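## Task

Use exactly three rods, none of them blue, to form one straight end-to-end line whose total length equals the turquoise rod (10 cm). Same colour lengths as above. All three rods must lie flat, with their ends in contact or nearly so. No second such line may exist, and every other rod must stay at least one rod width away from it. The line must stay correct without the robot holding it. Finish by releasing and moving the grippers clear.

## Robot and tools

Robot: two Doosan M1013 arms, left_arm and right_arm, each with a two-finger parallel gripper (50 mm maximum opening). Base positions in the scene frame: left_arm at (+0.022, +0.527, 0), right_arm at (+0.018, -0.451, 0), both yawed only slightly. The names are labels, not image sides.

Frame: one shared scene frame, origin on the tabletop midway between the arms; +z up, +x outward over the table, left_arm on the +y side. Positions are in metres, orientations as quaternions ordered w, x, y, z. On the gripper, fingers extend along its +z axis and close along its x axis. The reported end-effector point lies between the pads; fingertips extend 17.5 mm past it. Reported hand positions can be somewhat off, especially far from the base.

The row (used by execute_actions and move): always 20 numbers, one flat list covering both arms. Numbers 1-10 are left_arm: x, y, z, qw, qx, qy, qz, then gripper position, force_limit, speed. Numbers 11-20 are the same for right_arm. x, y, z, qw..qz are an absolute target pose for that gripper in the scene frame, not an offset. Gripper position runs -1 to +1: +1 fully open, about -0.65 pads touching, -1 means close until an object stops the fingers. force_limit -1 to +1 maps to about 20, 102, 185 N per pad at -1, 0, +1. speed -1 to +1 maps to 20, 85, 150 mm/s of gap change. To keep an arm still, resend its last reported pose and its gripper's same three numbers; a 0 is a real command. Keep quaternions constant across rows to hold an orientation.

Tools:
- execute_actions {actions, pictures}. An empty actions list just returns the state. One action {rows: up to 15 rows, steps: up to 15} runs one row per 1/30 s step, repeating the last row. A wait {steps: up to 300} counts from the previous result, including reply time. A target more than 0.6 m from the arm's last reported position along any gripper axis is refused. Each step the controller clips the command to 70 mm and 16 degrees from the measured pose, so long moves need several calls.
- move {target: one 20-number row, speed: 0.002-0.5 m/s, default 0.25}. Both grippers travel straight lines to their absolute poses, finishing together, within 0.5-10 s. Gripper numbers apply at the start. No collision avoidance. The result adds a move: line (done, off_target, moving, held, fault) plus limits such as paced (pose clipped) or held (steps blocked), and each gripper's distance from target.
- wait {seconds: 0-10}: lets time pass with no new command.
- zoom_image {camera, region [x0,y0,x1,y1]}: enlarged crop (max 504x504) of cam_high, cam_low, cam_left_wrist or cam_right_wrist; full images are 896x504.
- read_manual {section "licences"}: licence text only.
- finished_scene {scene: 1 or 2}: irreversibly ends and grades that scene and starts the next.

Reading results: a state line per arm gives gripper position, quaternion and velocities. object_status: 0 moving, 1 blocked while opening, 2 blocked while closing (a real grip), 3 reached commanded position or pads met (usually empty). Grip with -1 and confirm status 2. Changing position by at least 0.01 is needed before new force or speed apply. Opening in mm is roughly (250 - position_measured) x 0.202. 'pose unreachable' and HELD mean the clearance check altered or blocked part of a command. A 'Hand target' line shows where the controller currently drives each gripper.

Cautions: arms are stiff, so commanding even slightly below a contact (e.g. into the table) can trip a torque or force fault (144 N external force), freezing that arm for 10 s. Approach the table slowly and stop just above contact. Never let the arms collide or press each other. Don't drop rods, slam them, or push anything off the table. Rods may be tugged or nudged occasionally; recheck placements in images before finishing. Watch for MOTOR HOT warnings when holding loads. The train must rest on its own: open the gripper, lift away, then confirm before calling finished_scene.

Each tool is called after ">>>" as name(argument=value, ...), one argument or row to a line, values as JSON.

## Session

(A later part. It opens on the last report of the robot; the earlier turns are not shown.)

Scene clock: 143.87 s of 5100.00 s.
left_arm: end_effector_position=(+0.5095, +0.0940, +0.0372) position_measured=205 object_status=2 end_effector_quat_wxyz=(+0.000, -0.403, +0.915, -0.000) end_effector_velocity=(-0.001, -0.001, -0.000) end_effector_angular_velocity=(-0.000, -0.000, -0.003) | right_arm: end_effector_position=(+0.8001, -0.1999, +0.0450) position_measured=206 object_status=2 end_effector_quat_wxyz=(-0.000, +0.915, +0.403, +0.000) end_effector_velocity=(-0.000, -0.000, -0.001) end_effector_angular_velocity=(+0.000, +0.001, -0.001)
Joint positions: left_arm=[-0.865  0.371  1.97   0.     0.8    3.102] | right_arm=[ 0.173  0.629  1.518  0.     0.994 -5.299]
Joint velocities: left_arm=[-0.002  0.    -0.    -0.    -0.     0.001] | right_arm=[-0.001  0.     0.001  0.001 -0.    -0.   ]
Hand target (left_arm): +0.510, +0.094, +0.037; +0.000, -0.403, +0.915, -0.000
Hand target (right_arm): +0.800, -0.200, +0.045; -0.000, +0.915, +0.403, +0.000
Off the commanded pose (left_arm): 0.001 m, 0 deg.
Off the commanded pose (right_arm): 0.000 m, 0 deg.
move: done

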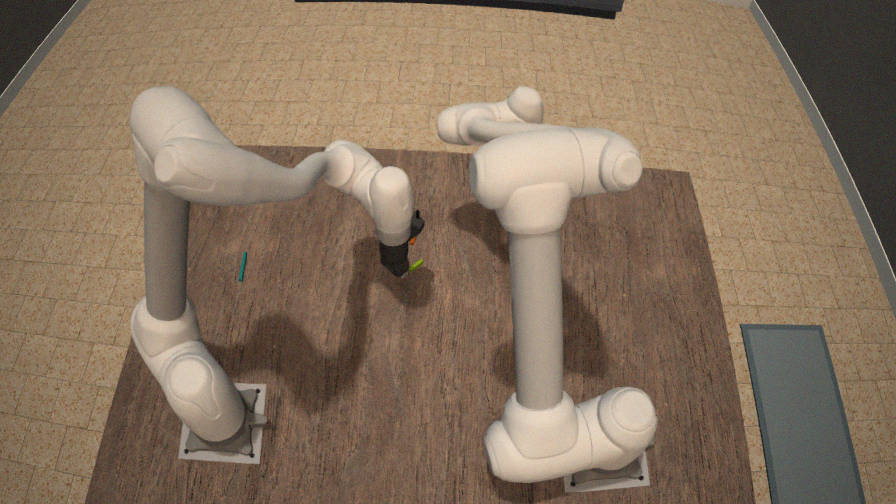

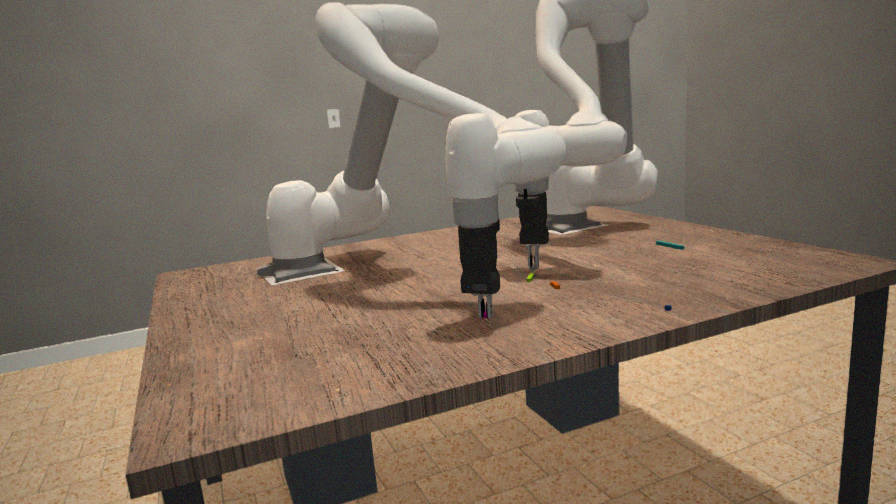

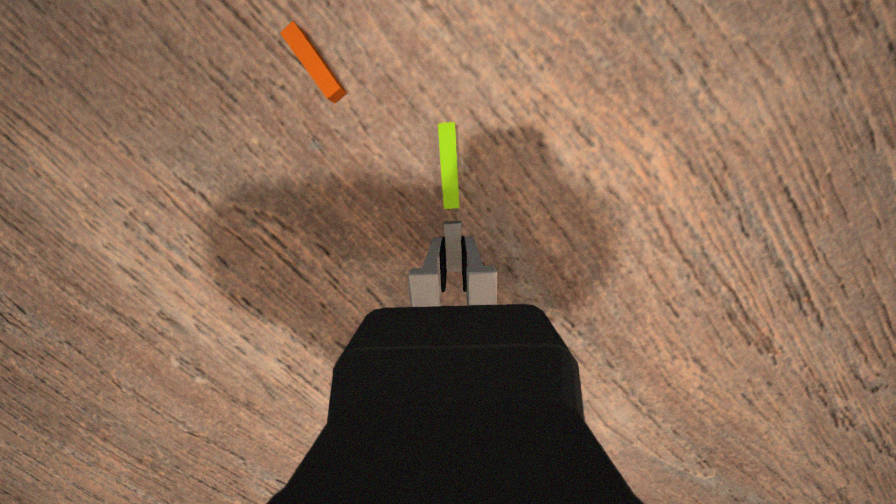

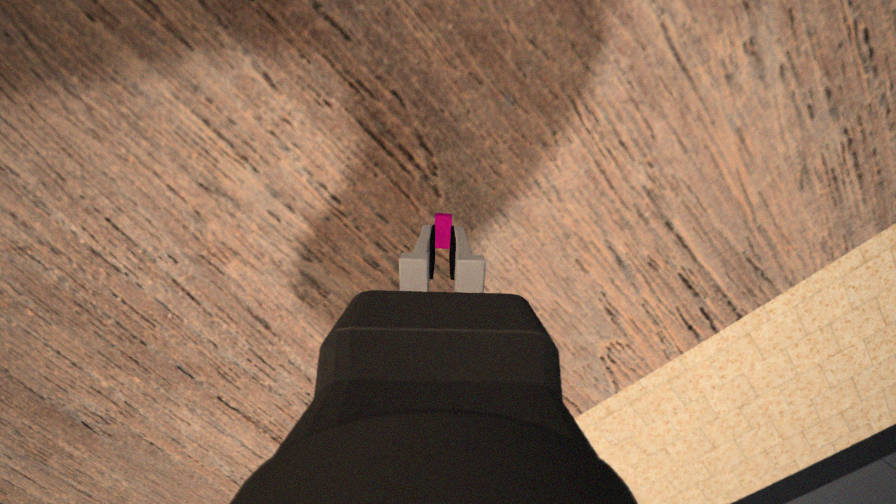

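>>> move(
  target=[0.5151, 0.0888, 0.0226, 0, -0.4155, 0.9096, 0, -1, -0.5, 0.2, 0.80, -0.20, 0.045, 0, 0.9153, 0.4027, 0, -1, -0.5, 0.2],
  speed=0.035,
)

>>> zoom_image(
  camera="cam_left_wrist",
  region=[402, 150, 502, 250],
)

>>> execute_actions(
  actions=[
    {"rows": [[0.5151, 0.0888, 0.0226, 0, -0.4155, 0.9096, 0, 0.3, -0.5, 0.2, 0.80, -0.20, 0.045, 0, 0.9153, 0.4027, 0, -1, -0.5, 0.2],[0.5151, 0.0888, 0.0226, 0, -0.4155, 0.9096, 0, 0.3, -0.5, 0.2, 0.80, -0.20, 0.045, 0, 0.9153, 0.4027, 0, -1, -0.5, 0.2],[0.5151, 0.0888, 0.0226, 0, -0.4155, 0.9096, 0, 0.3, -0.5, 0.2, 0.80, -0.20, 0.045, 0, 0.9153, 0.4027, 0, -1, -0.5, 0.2],[0.5151, 0.0888, 0.0226, 0, -0.4155, 0.9096, 0, 0.3, -0.5, 0.2, 0.80, -0.20, 0.045, 0, 0.9153, 0.4027, 0, -1, -0.5, 0.2],[0.5151, 0.0888, 0.0236, 0, -0.4155, 0.9096, 0, 0.3, -0.5, 0.2, 0.80, -0.20, 0.045, 0, 0.9153, 0.4027, 0, -1, -0.5, 0.2],[0.5151, 0.0888, 0.0256, 0, -0.4155, 0.9096, 0, 0.3, -0.5, 0.2, 0.80, -0.20, 0.045, 0, 0.9153, 0.4027, 0, -1, -0.5, 0.2],[0.5151, 0.0888, 0.0286, 0, -0.4155, 0.9096, 0, 0.3, -0.5, 0.2, 0.80, -0.20, 0.045, 0, 0.9153, 0.4027, 0, -1, -0.5, 0.2],[0.5151, 0.0888, 0.032, 0, -0.4155, 0.9096, 0, 0.3, -0.5, 0.2, 0.80, -0.20, 0.045, 0, 0.9153, 0.4027, 0, -1, -0.5, 0.2],[0.5151, 0.0888, 0.0355, 0, -0.4155, 0.9096, 0, 0.3, -0.5, 0.2, 0.80, -0.20, 0.045, 0, 0.9153, 0.4027, 0, -1, -0.5, 0.2],[0.5151, 0.0888, 0.0385, 0, -0.4155, 0.9096, 0, 0.3, -0.5, 0.2, 0.80, -0.20, 0.045, 0, 0.9153, 0.4027, 0, -1, -0.5, 0.2],[0.5151, 0.0888, 0.0405, 0, -0.4155, 0.9096, 0, 0.3, -0.5, 0.2, 0.80, -0.20, 0.045, 0, 0.9153, 0.4027, 0, -1, -0.5, 0.2],[0.5151, 0.0888, 0.0415, 0, -0.4155, 0.9096, 0, 0.3, -0.5, 0.2, 0.80, -0.20, 0.045, 0, 0.9153, 0.4027, 0, -1, -0.5, 0.2]], "steps": 14},
  ],
  pictures=false,
)

>>> move(
  target=[0.45, 0.42, 0.12, 0, -0.4155, 0.9096, 0, 0.3, -0.5, 0.2, 0.5880, 0.0257, 0.038, 0, 0.9096, 0.4155, 0, -1, -0.5, 0.2],
  speed=0.35,
)

>>> zoom_image(
  camera="cam_right_wrist",
  region=[342, 50, 542, 250],
)

>>> zoom_image(
  camera="cam_right_wrist",
  region=[412, 180, 472, 240],
)

Scene clock: 188.40 s of 5100.00 s.
left_arm: end_effector_position=(+0.5151, +0.0888, +0.0226) position_measured=205 object_status=2 end_effector_quat_wxyz=(-0.000, -0.416, +0.910, -0.000) end_effector_velocity=(-0.001, -0.001, -0.001) end_effector_angular_velocity=(+0.001, +0.000, -0.003) | right_arm: end_effector_position=(+0.8000, -0.2000, +0.0450) position_measured=206 object_status=2 end_effector_quat_wxyz=(-0.000, +0.915, +0.403, +0.000) end_effector_velocity=(-0.000, +0.001, +0.000) end_effector_angular_velocity=(+0.000, +0.000, +0.001)
Joint positions: left_arm=[-0.865  0.398  1.963 -0.     0.78   3.074] | right_arm=[ 0.173  0.629  1.518  0.     0.994 -5.299]
Joint velocities: left_arm=[-0.003  0.001  0.     0.    -0.    -0.001] | right_arm=[ 0.001 -0.001  0.     0.     0.001  0.   ]
Hand target (left_arm): +0.515, +0.089, +0.023; +0.000, -0.416, +0.910, +0.000
Hand target (right_arm): +0.800, -0.200, +0.045; -0.000, +0.915, +0.403, +0.000
Off the commanded pose (left_arm): 0.000 m, 0 deg.
Off the commanded pose (right_arm): 0.000 m, 0 deg.
After step 90, 40.80 s passed at rest.
move: done

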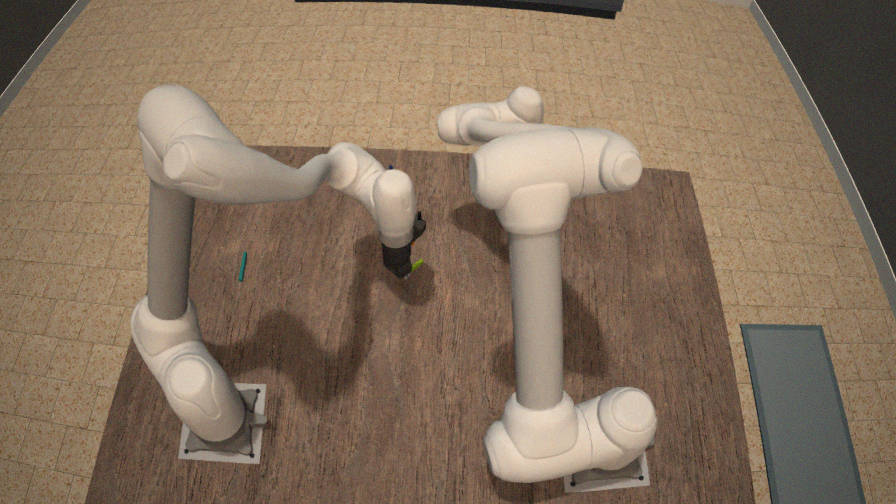

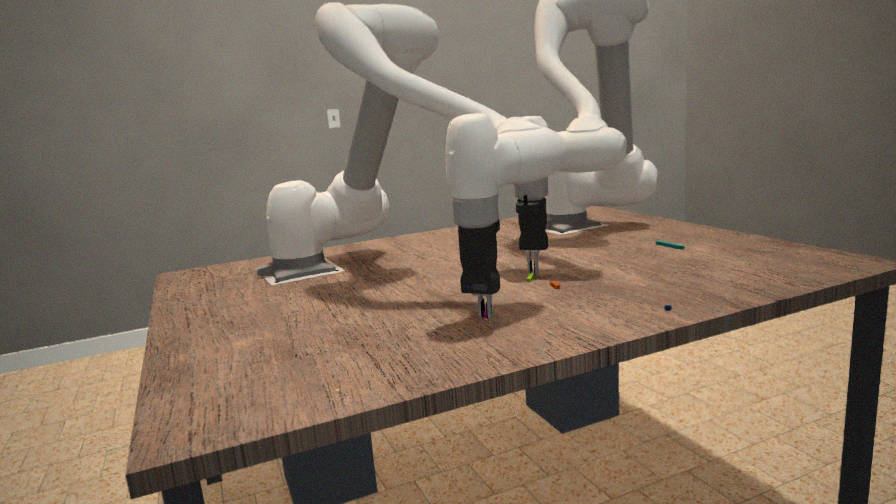

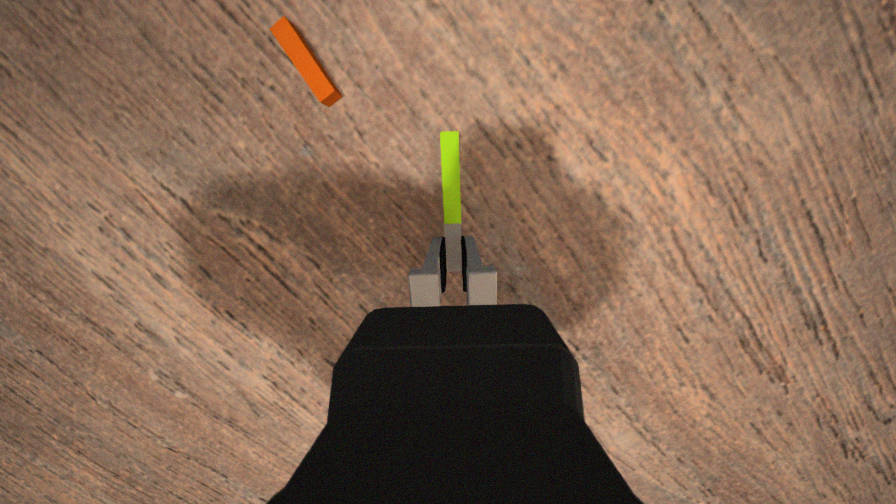

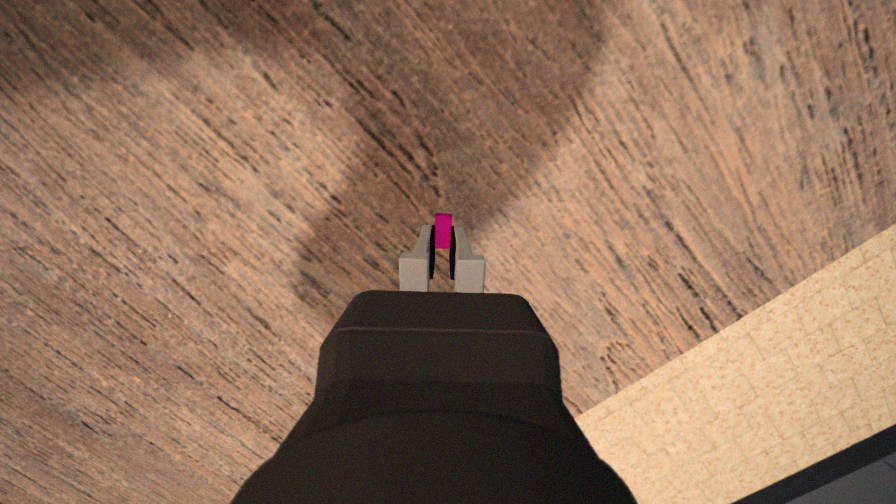

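Region (402, 150, 502, 250) of cam_left_wrist's 896x504 image, scaled by 5.040, with more detail than that image has.

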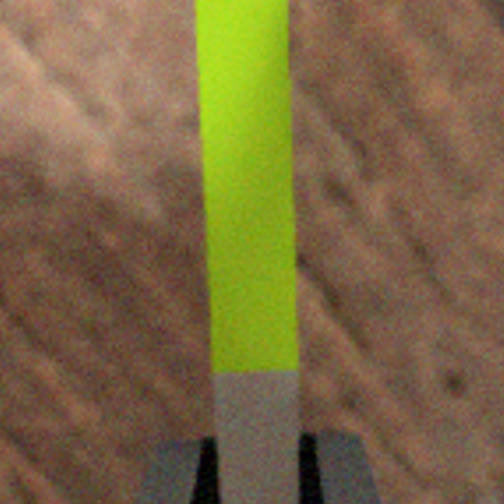

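Scene clock: 188.87 s of 5100.00 s.
left_arm: end_effector_position=(+0.5151, +0.0888, +0.0411) position_measured=107 object_status=3 end_effector_quat_wxyz=(+0.000, -0.416, +0.910, -0.000) end_effector_velocity=(-0.001, -0.000, +0.016) end_effector_angular_velocity=(+0.003, +0.003, -0.002) | right_arm: end_effector_position=(+0.8000, -0.2000, +0.0450) position_measured=206 object_status=2 end_effector_quat_wxyz=(-0.000, +0.915, +0.403, -0.000) end_effector_velocity=(+0.000, -0.000, +0.001) end_effector_angular_velocity=(+0.001, -0.001, -0.001)
Joint positions: left_arm=[-0.865  0.376  1.953 -0.     0.813  3.074] | right_arm=[ 0.173  0.629  1.518 -0.     0.994 -5.299]
Joint velocities: left_arm=[-0.001 -0.019 -0.01  -0.     0.034  0.001] | right_arm=[-0.001 -0.002  0.     0.001  0.    -0.   ]
Hand target (left_arm): +0.515, +0.089, +0.042; -0.000, -0.415, +0.910, -0.000
Hand target (right_arm): +0.800, -0.200, +0.045; +0.000, +0.915, +0.403, -0.000
Off the commanded pose (left_arm): 0.000 m, 0 deg.
Off the commanded pose (right_arm): 0.000 m, 0 deg.
Steps of this call (steps 1 to 14: all 14 steps of this action). Readings (end_effector_position | what the end effector reports):
1: left_arm (+0.5151, +0.0888, +0.0226) | right_arm (+0.8000, -0.2000, +0.0450) | left_arm position_measured=200 object_status=0 | right_arm position_measured=206 object_status=2
2: left_arm (+0.5151, +0.0888, +0.0226) | right_arm (+0.8000, -0.2000, +0.0450) | left_arm position_measured=184 object_status=0 | right_arm position_measured=206 object_status=2
4: left_arm (+0.5151, +0.0888, +0.0226) | right_arm (+0.8000, -0.2000, +0.0450) | left_arm position_measured=152 object_status=0 | right_arm position_measured=206 object_status=2
8: left_arm (+0.5151, +0.0888, +0.0259) | right_arm (+0.8000, -0.2000, +0.0450) | left_arm position_measured=107 object_status=0 | right_arm position_measured=206 object_status=2
14: the state above

Scene clock: 190.57 s of 5100.00 s.
left_arm: end_effector_position=(+0.4496, +0.4202, +0.1198) position_measured=107 object_status=3 end_effector_quat_wxyz=(+0.000, -0.415, +0.910, +0.000) end_effector_velocity=(+0.000, +0.001, +0.000) end_effector_angular_velocity=(+0.000, +0.000, +0.001) | right_arm: end_effector_position=(+0.5884, +0.0262, +0.0379) position_measured=206 object_status=2 end_effector_quat_wxyz=(-0.000, +0.910, +0.416, +0.000) end_effector_velocity=(+0.001, -0.000, +0.001) end_effector_angular_velocity=(+0.001, -0.002, -0.001)
Joint positions: left_arm=[-0.384 -0.033  2.276  0.001  0.898  3.554] | right_arm=[ 0.547  0.523  1.72   0.001  0.899 -4.953]
Joint velocities: left_arm=[ 0.002  0.    -0.001  0.     0.001  0.001] | right_arm=[-0.001 -0.    -0.001 -0.     0.     0.   ]
Hand target (left_arm): +0.450, +0.420, +0.120; +0.000, -0.415, +0.910, -0.000
Hand target (right_arm): +0.588, +0.026, +0.038; -0.000, +0.910, +0.416, +0.000
Off the commanded pose (left_arm): 0.000 m, 0 deg.
Off the commanded pose (right_arm): 0.001 m, 0 deg.
move: done

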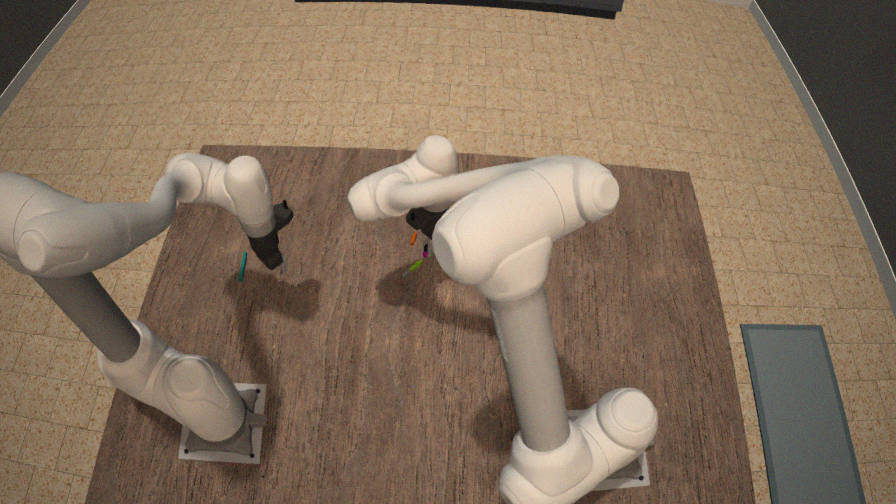

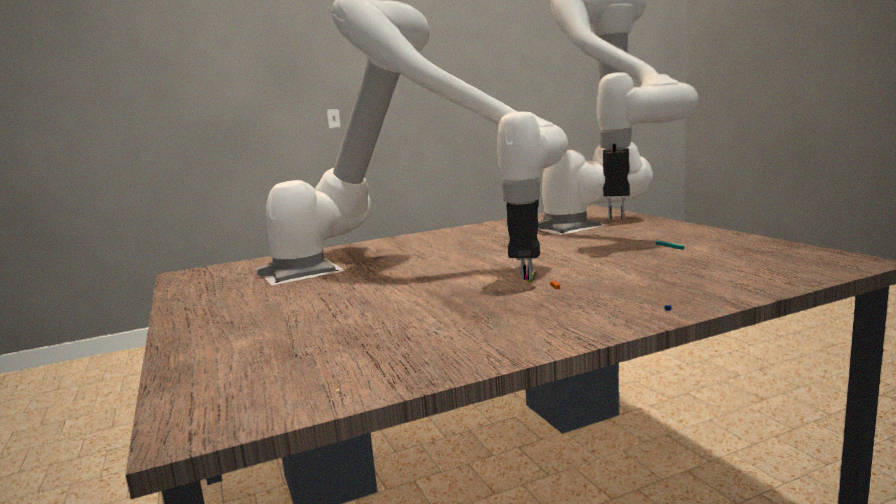

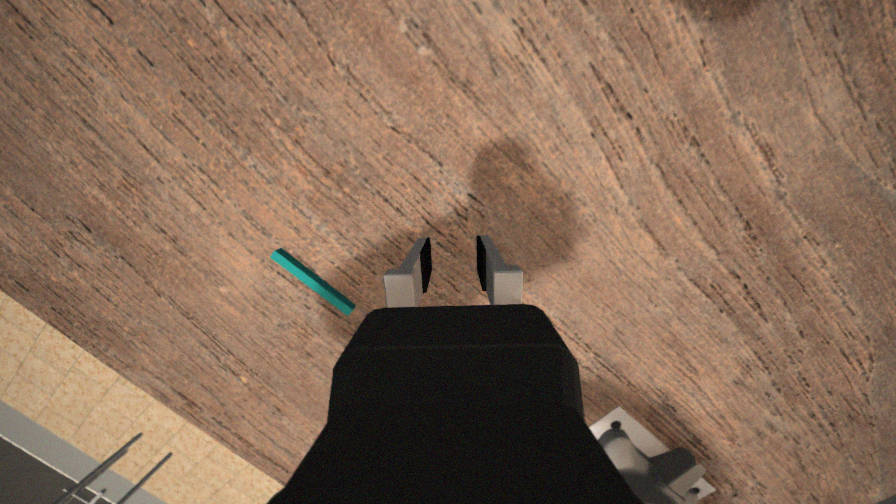

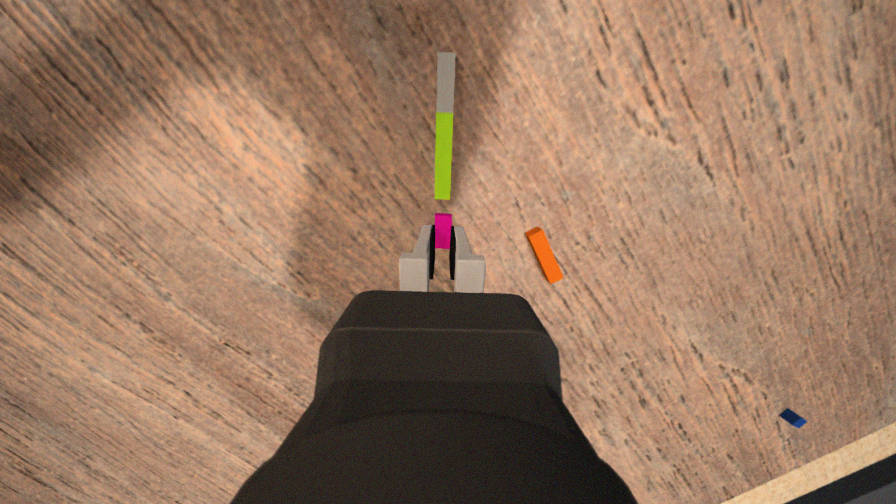

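Region (342, 50, 542, 250) of cam_right_wrist's 896x504 image, scaled by 2.520, with more detail than that image has.

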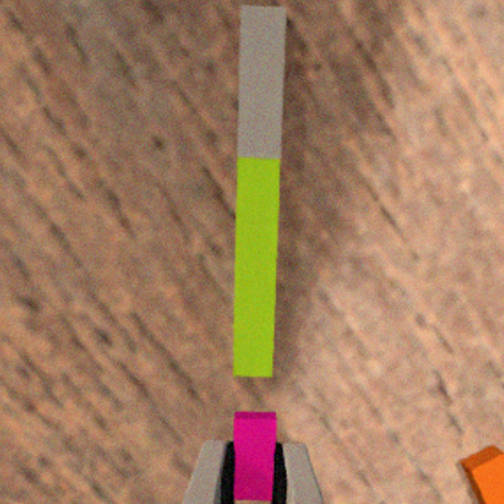

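Region (412, 180, 472, 240) of cam_right_wrist's 896x504 image, scaled by 8.400, with more detail than that image has.

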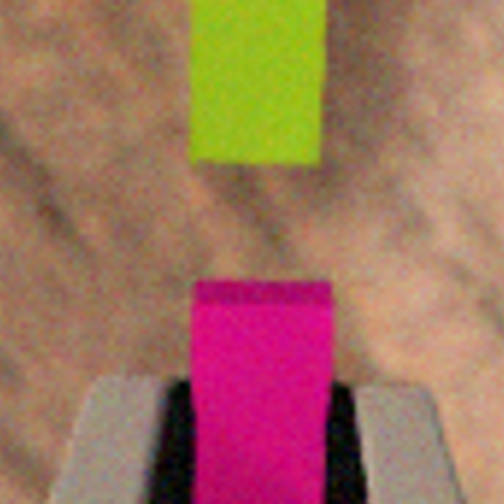

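>>> move(
  target=[0.4496, 0.4202, 0.1198, 0, -0.4155, 0.9096, 0, 0.3, -0.5, 0.2, 0.5815, 0.0311, 0.0235, 0, 0.9096, 0.4155, 0, -1, -0.5, 0.2],
  speed=0.035,
)

>>> zoom_image(
  camera="cam_right_wrist",
  region=[402, 170, 482, 250],
)

>>> execute_actions(
  actions=[
    {"rows": [[0.4496, 0.4202, 0.1198, 0, -0.4155, 0.9096, 0, 0.3, -0.5, 0.2, 0.5815, 0.0311, 0.0235, 0, 0.9096, 0.4155, 0, 0.3, -0.5, 0.2]], "steps": 7},
  ],
  pictures=false,
)

>>> move(
  target=[0.4496, 0.4202, 0.1198, 0, -0.4155, 0.9096, 0, 0.3, -0.5, 0.2, 0.5815, 0.0311, 0.14, 0, 0.9096, 0.4155, 0, 0.3, -0.5, 0.2],
  speed=0.2,
)

>>> zoom_image(
  camera="cam_right_wrist",
  region=[375, 100, 515, 240],
)

>>> zoom_image(
  camera="cam_low",
  region=[505, 255, 570, 300],
)

Scene clock: 206.60 s of 5100.00 s.
left_arm: end_effector_position=(+0.4496, +0.4202, +0.1198) position_measured=107 object_status=3 end_effector_quat_wxyz=(+0.000, -0.415, +0.910, -0.000) end_effector_velocity=(-0.000, -0.001, -0.000) end_effector_angular_velocity=(-0.000, +0.000, -0.001) | right_arm: end_effector_position=(+0.5815, +0.0311, +0.0235) position_measured=206 object_status=2 end_effector_quat_wxyz=(-0.000, +0.910, +0.416, +0.000) end_effector_velocity=(+0.000, +0.000, -0.000) end_effector_angular_velocity=(+0.000, -0.000, -0.000)
Joint positions: left_arm=[-0.384 -0.033  2.276 -0.     0.898  3.555] | right_arm=[ 0.558  0.535  1.732  0.     0.875 -4.942]
Joint velocities: left_arm=[-0.002  0.     0.    -0.    -0.    -0.001] | right_arm=[-0.  0. -0.  0. -0.  0.]
Hand target (left_arm): +0.450, +0.420, +0.120; +0.000, -0.415, +0.910, -0.000
Hand target (right_arm): +0.582, +0.031, +0.023; -0.000, +0.910, +0.416, +0.000
Off the commanded pose (left_arm): 0.000 m, 0 deg.
Off the commanded pose (right_arm): 0.000 m, 0 deg.
After step 90, 12.30 s passed at rest.
move: done

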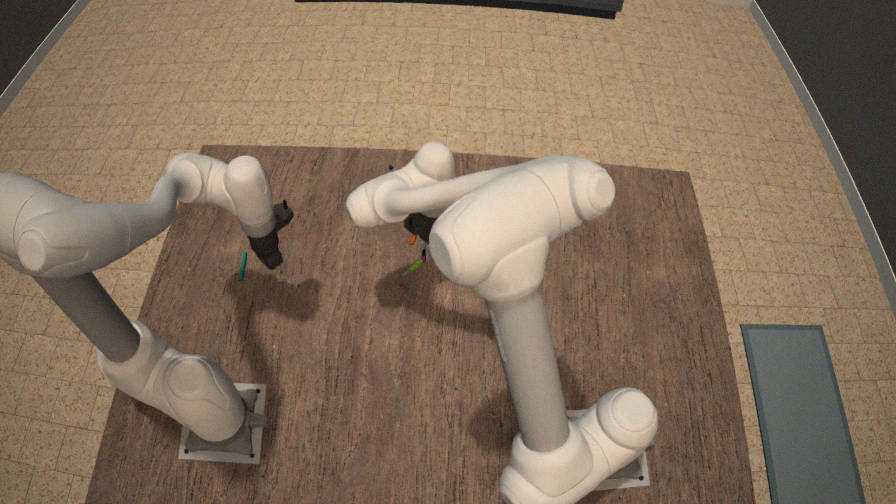

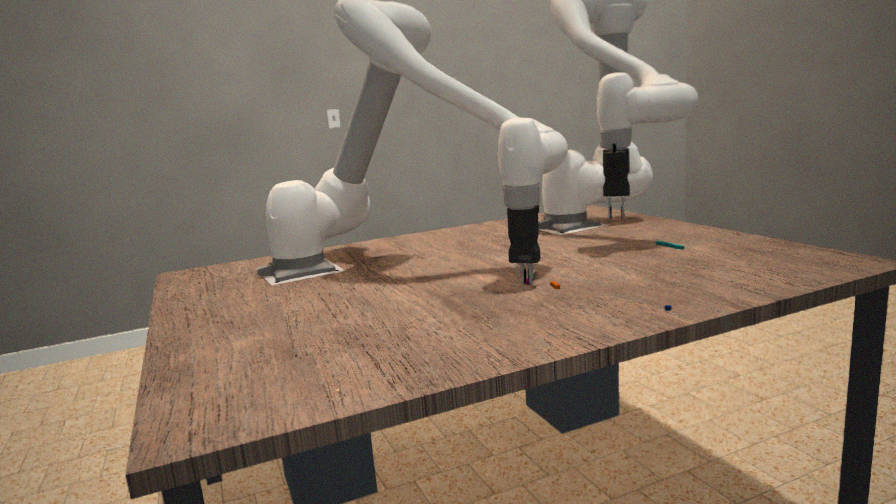

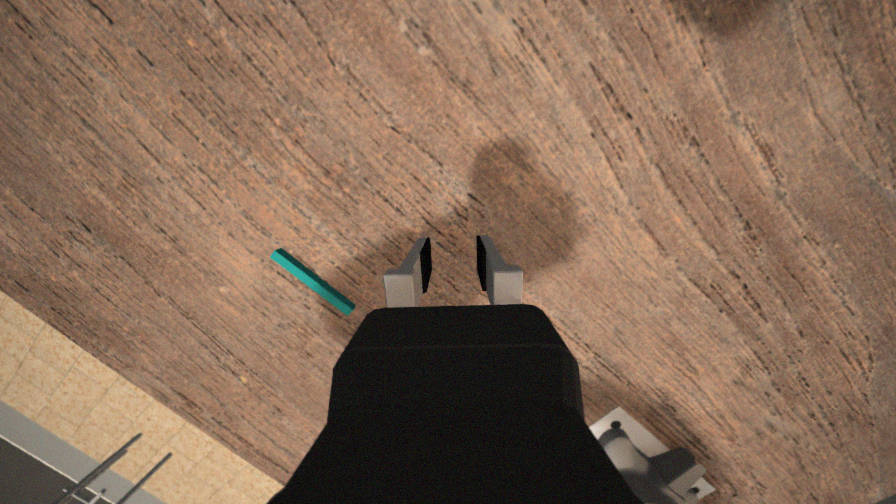

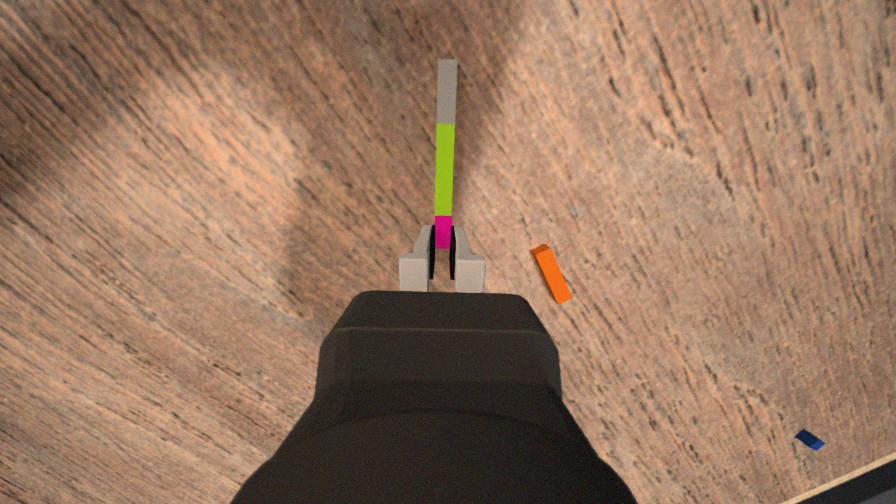

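Region (402, 170, 482, 250) of cam_right_wrist's 896x504 image, scaled by 6.300, with more detail than that image has.

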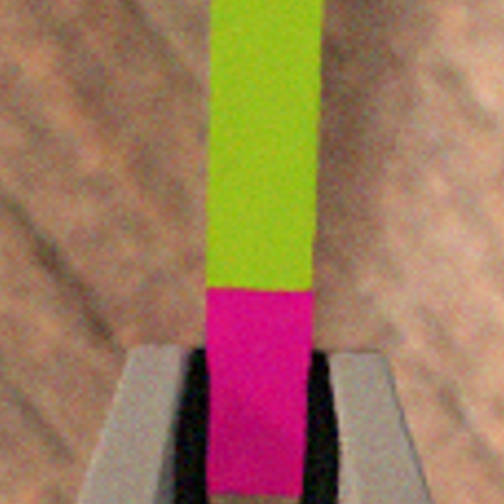

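Scene clock: 206.83 s of 5100.00 s.
left_arm: end_effector_position=(+0.4496, +0.4202, +0.1198) position_measured=107 object_status=3 end_effector_quat_wxyz=(+0.000, -0.415, +0.910, -0.000) end_effector_velocity=(-0.000, -0.000, -0.000) end_effector_angular_velocity=(+0.000, +0.001, -0.000) | right_arm: end_effector_position=(+0.5815, +0.0311, +0.0235) position_measured=109 object_status=0 end_effector_quat_wxyz=(+0.000, +0.910, +0.415, -0.000) end_effector_velocity=(+0.000, +0.001, +0.001) end_effector_angular_velocity=(+0.001, -0.001, +0.000)
Joint positions: left_arm=[-0.384 -0.033  2.276 -0.     0.898  3.555] | right_arm=[ 0.558  0.535  1.732  0.     0.875 -4.942]
Joint velocities: left_arm=[-0.  0. -0.  0.  0.  0.] | right_arm=[ 0.    -0.    -0.001  0.    -0.    -0.   ]
Hand target (left_arm): +0.450, +0.420, +0.120; -0.000, -0.415, +0.910, -0.000
Hand target (right_arm): +0.581, +0.031, +0.023; -0.000, +0.910, +0.415, -0.000
Off the commanded pose (left_arm): 0.000 m, 0 deg.
Off the commanded pose (right_arm): 0.000 m, 0 deg.
Steps of this call (steps 1 to 7: all 7 steps of this action). Readings (end_effector_position | what the end effector reports):
1: left_arm (+0.4496, +0.4202, +0.1198) | right_arm (+0.5815, +0.0311, +0.0235) | left_arm position_measured=107 object_status=3 | right_arm position_measured=202 object_status=0
2: left_arm (+0.4496, +0.4202, +0.1198) | right_arm (+0.5815, +0.0311, +0.0235) | left_arm position_measured=107 object_status=3 | right_arm position_measured=186 object_status=0
4: left_arm (+0.4496, +0.4202, +0.1198) | right_arm (+0.5815, +0.0311, +0.0235) | left_arm position_measured=107 object_status=3 | right_arm position_measured=153 object_status=0
7: the state above

Scene clock: 208.00 s of 5100.00 s.
left_arm: end_effector_position=(+0.4496, +0.4202, +0.1198) position_measured=107 object_status=3 end_effector_quat_wxyz=(+0.000, -0.415, +0.910, -0.000) end_effector_velocity=(+0.000, -0.000, +0.000) end_effector_angular_velocity=(-0.000, -0.000, +0.001) | right_arm: end_effector_position=(+0.5813, +0.0309, +0.1399) position_measured=107 object_status=3 end_effector_quat_wxyz=(+0.000, +0.910, +0.415, -0.000) end_effector_velocity=(+0.000, +0.001, +0.003) end_effector_angular_velocity=(+0.002, -0.004, +0.001)
Joint positions: left_arm=[-0.384 -0.033  2.276 -0.     0.898  3.555] | right_arm=[ 0.558  0.427  1.654 -0.     1.061 -4.941]
Joint velocities: left_arm=[-0.    -0.    -0.    -0.    -0.    -0.001] | right_arm=[ 0.001 -0.003 -0.002 -0.001  0.     0.   ]
Hand target (left_arm): +0.450, +0.420, +0.120; -0.000, -0.415, +0.910, -0.000
Hand target (right_arm): +0.581, +0.031, +0.140; +0.000, +0.910, +0.415, +0.000
Off the commanded pose (left_arm): 0.000 m, 0 deg.
Off the commanded pose (right_arm): 0.000 m, 0 deg.
move: done

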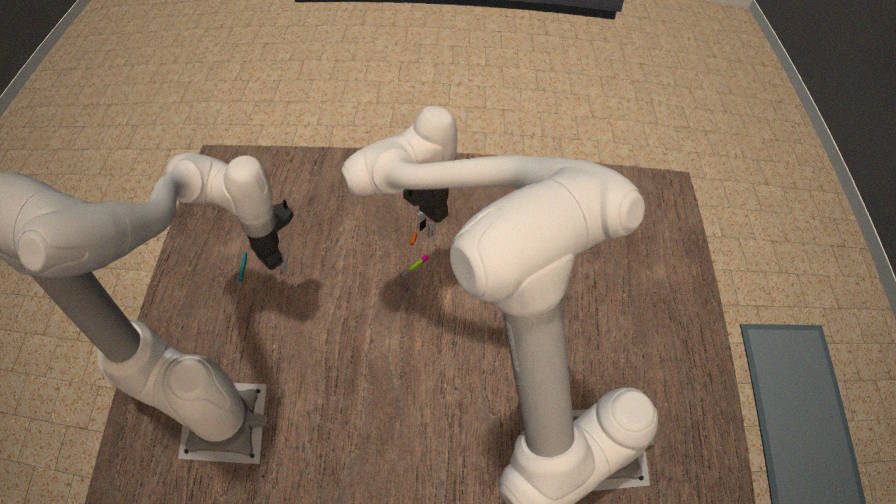

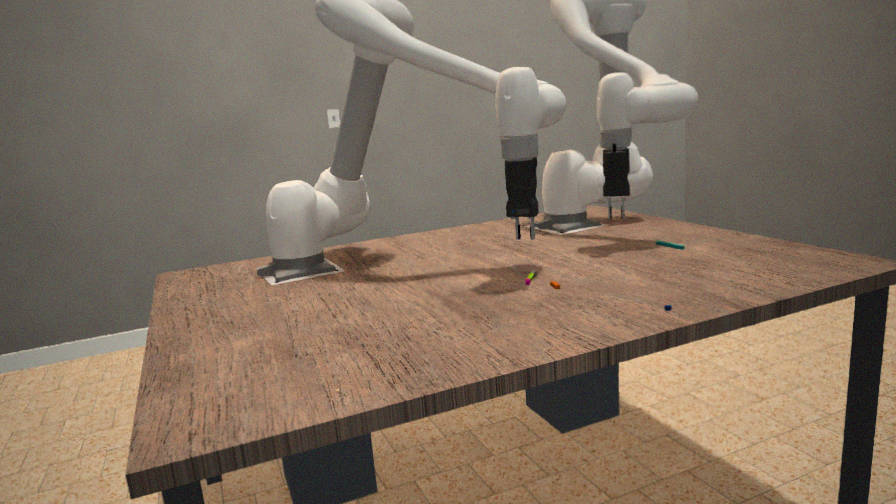

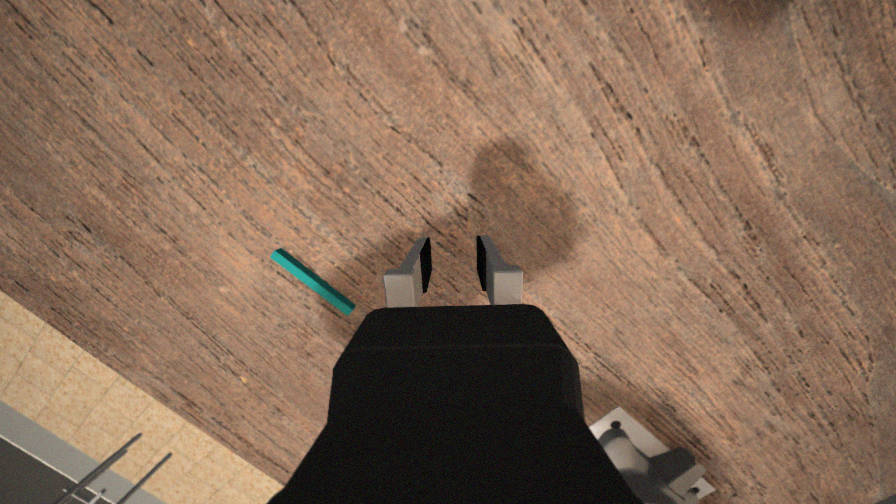

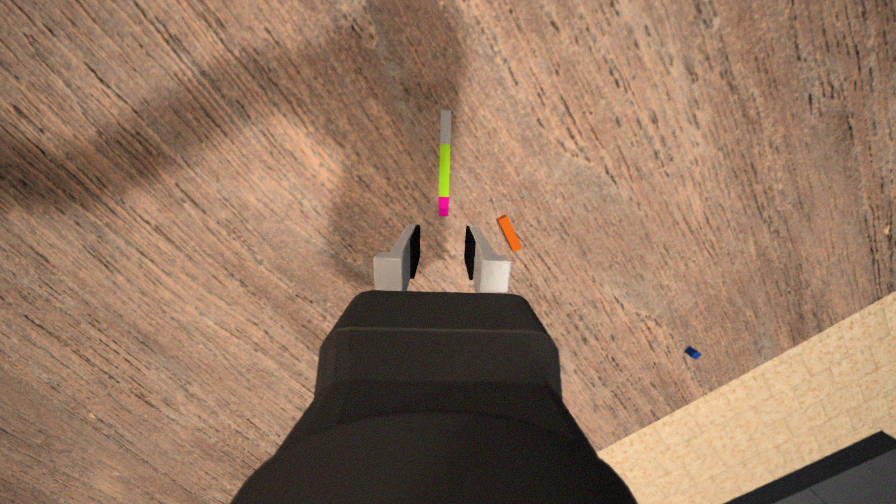

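Region (375, 100, 515, 240) of cam_right_wrist's 896x504 image, scaled by 3.600, with more detail than that image has.

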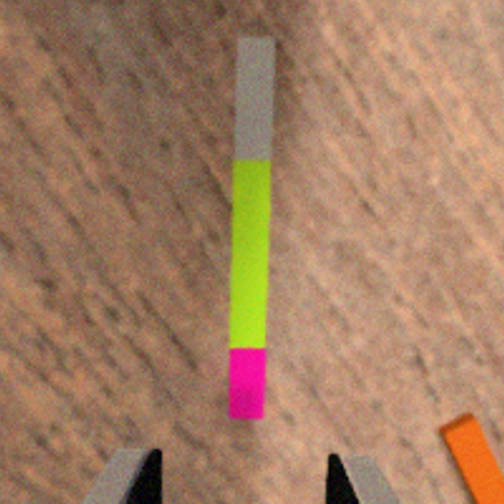

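Region (505, 255, 570, 300) of cam_low's 896x504 image, scaled by 7.754, with more detail than that image has; it fills the top 349 rows of this view, and the rest is white.

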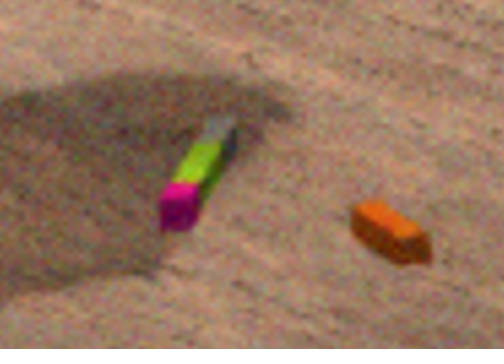

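The grey, lime and magenta rods (3 + 5 + 2 = 10) form a straight train with their ends touching, and both arms are clear.

>>> finished_scene(
  scene=2,
)

The scene is finished: the task was done.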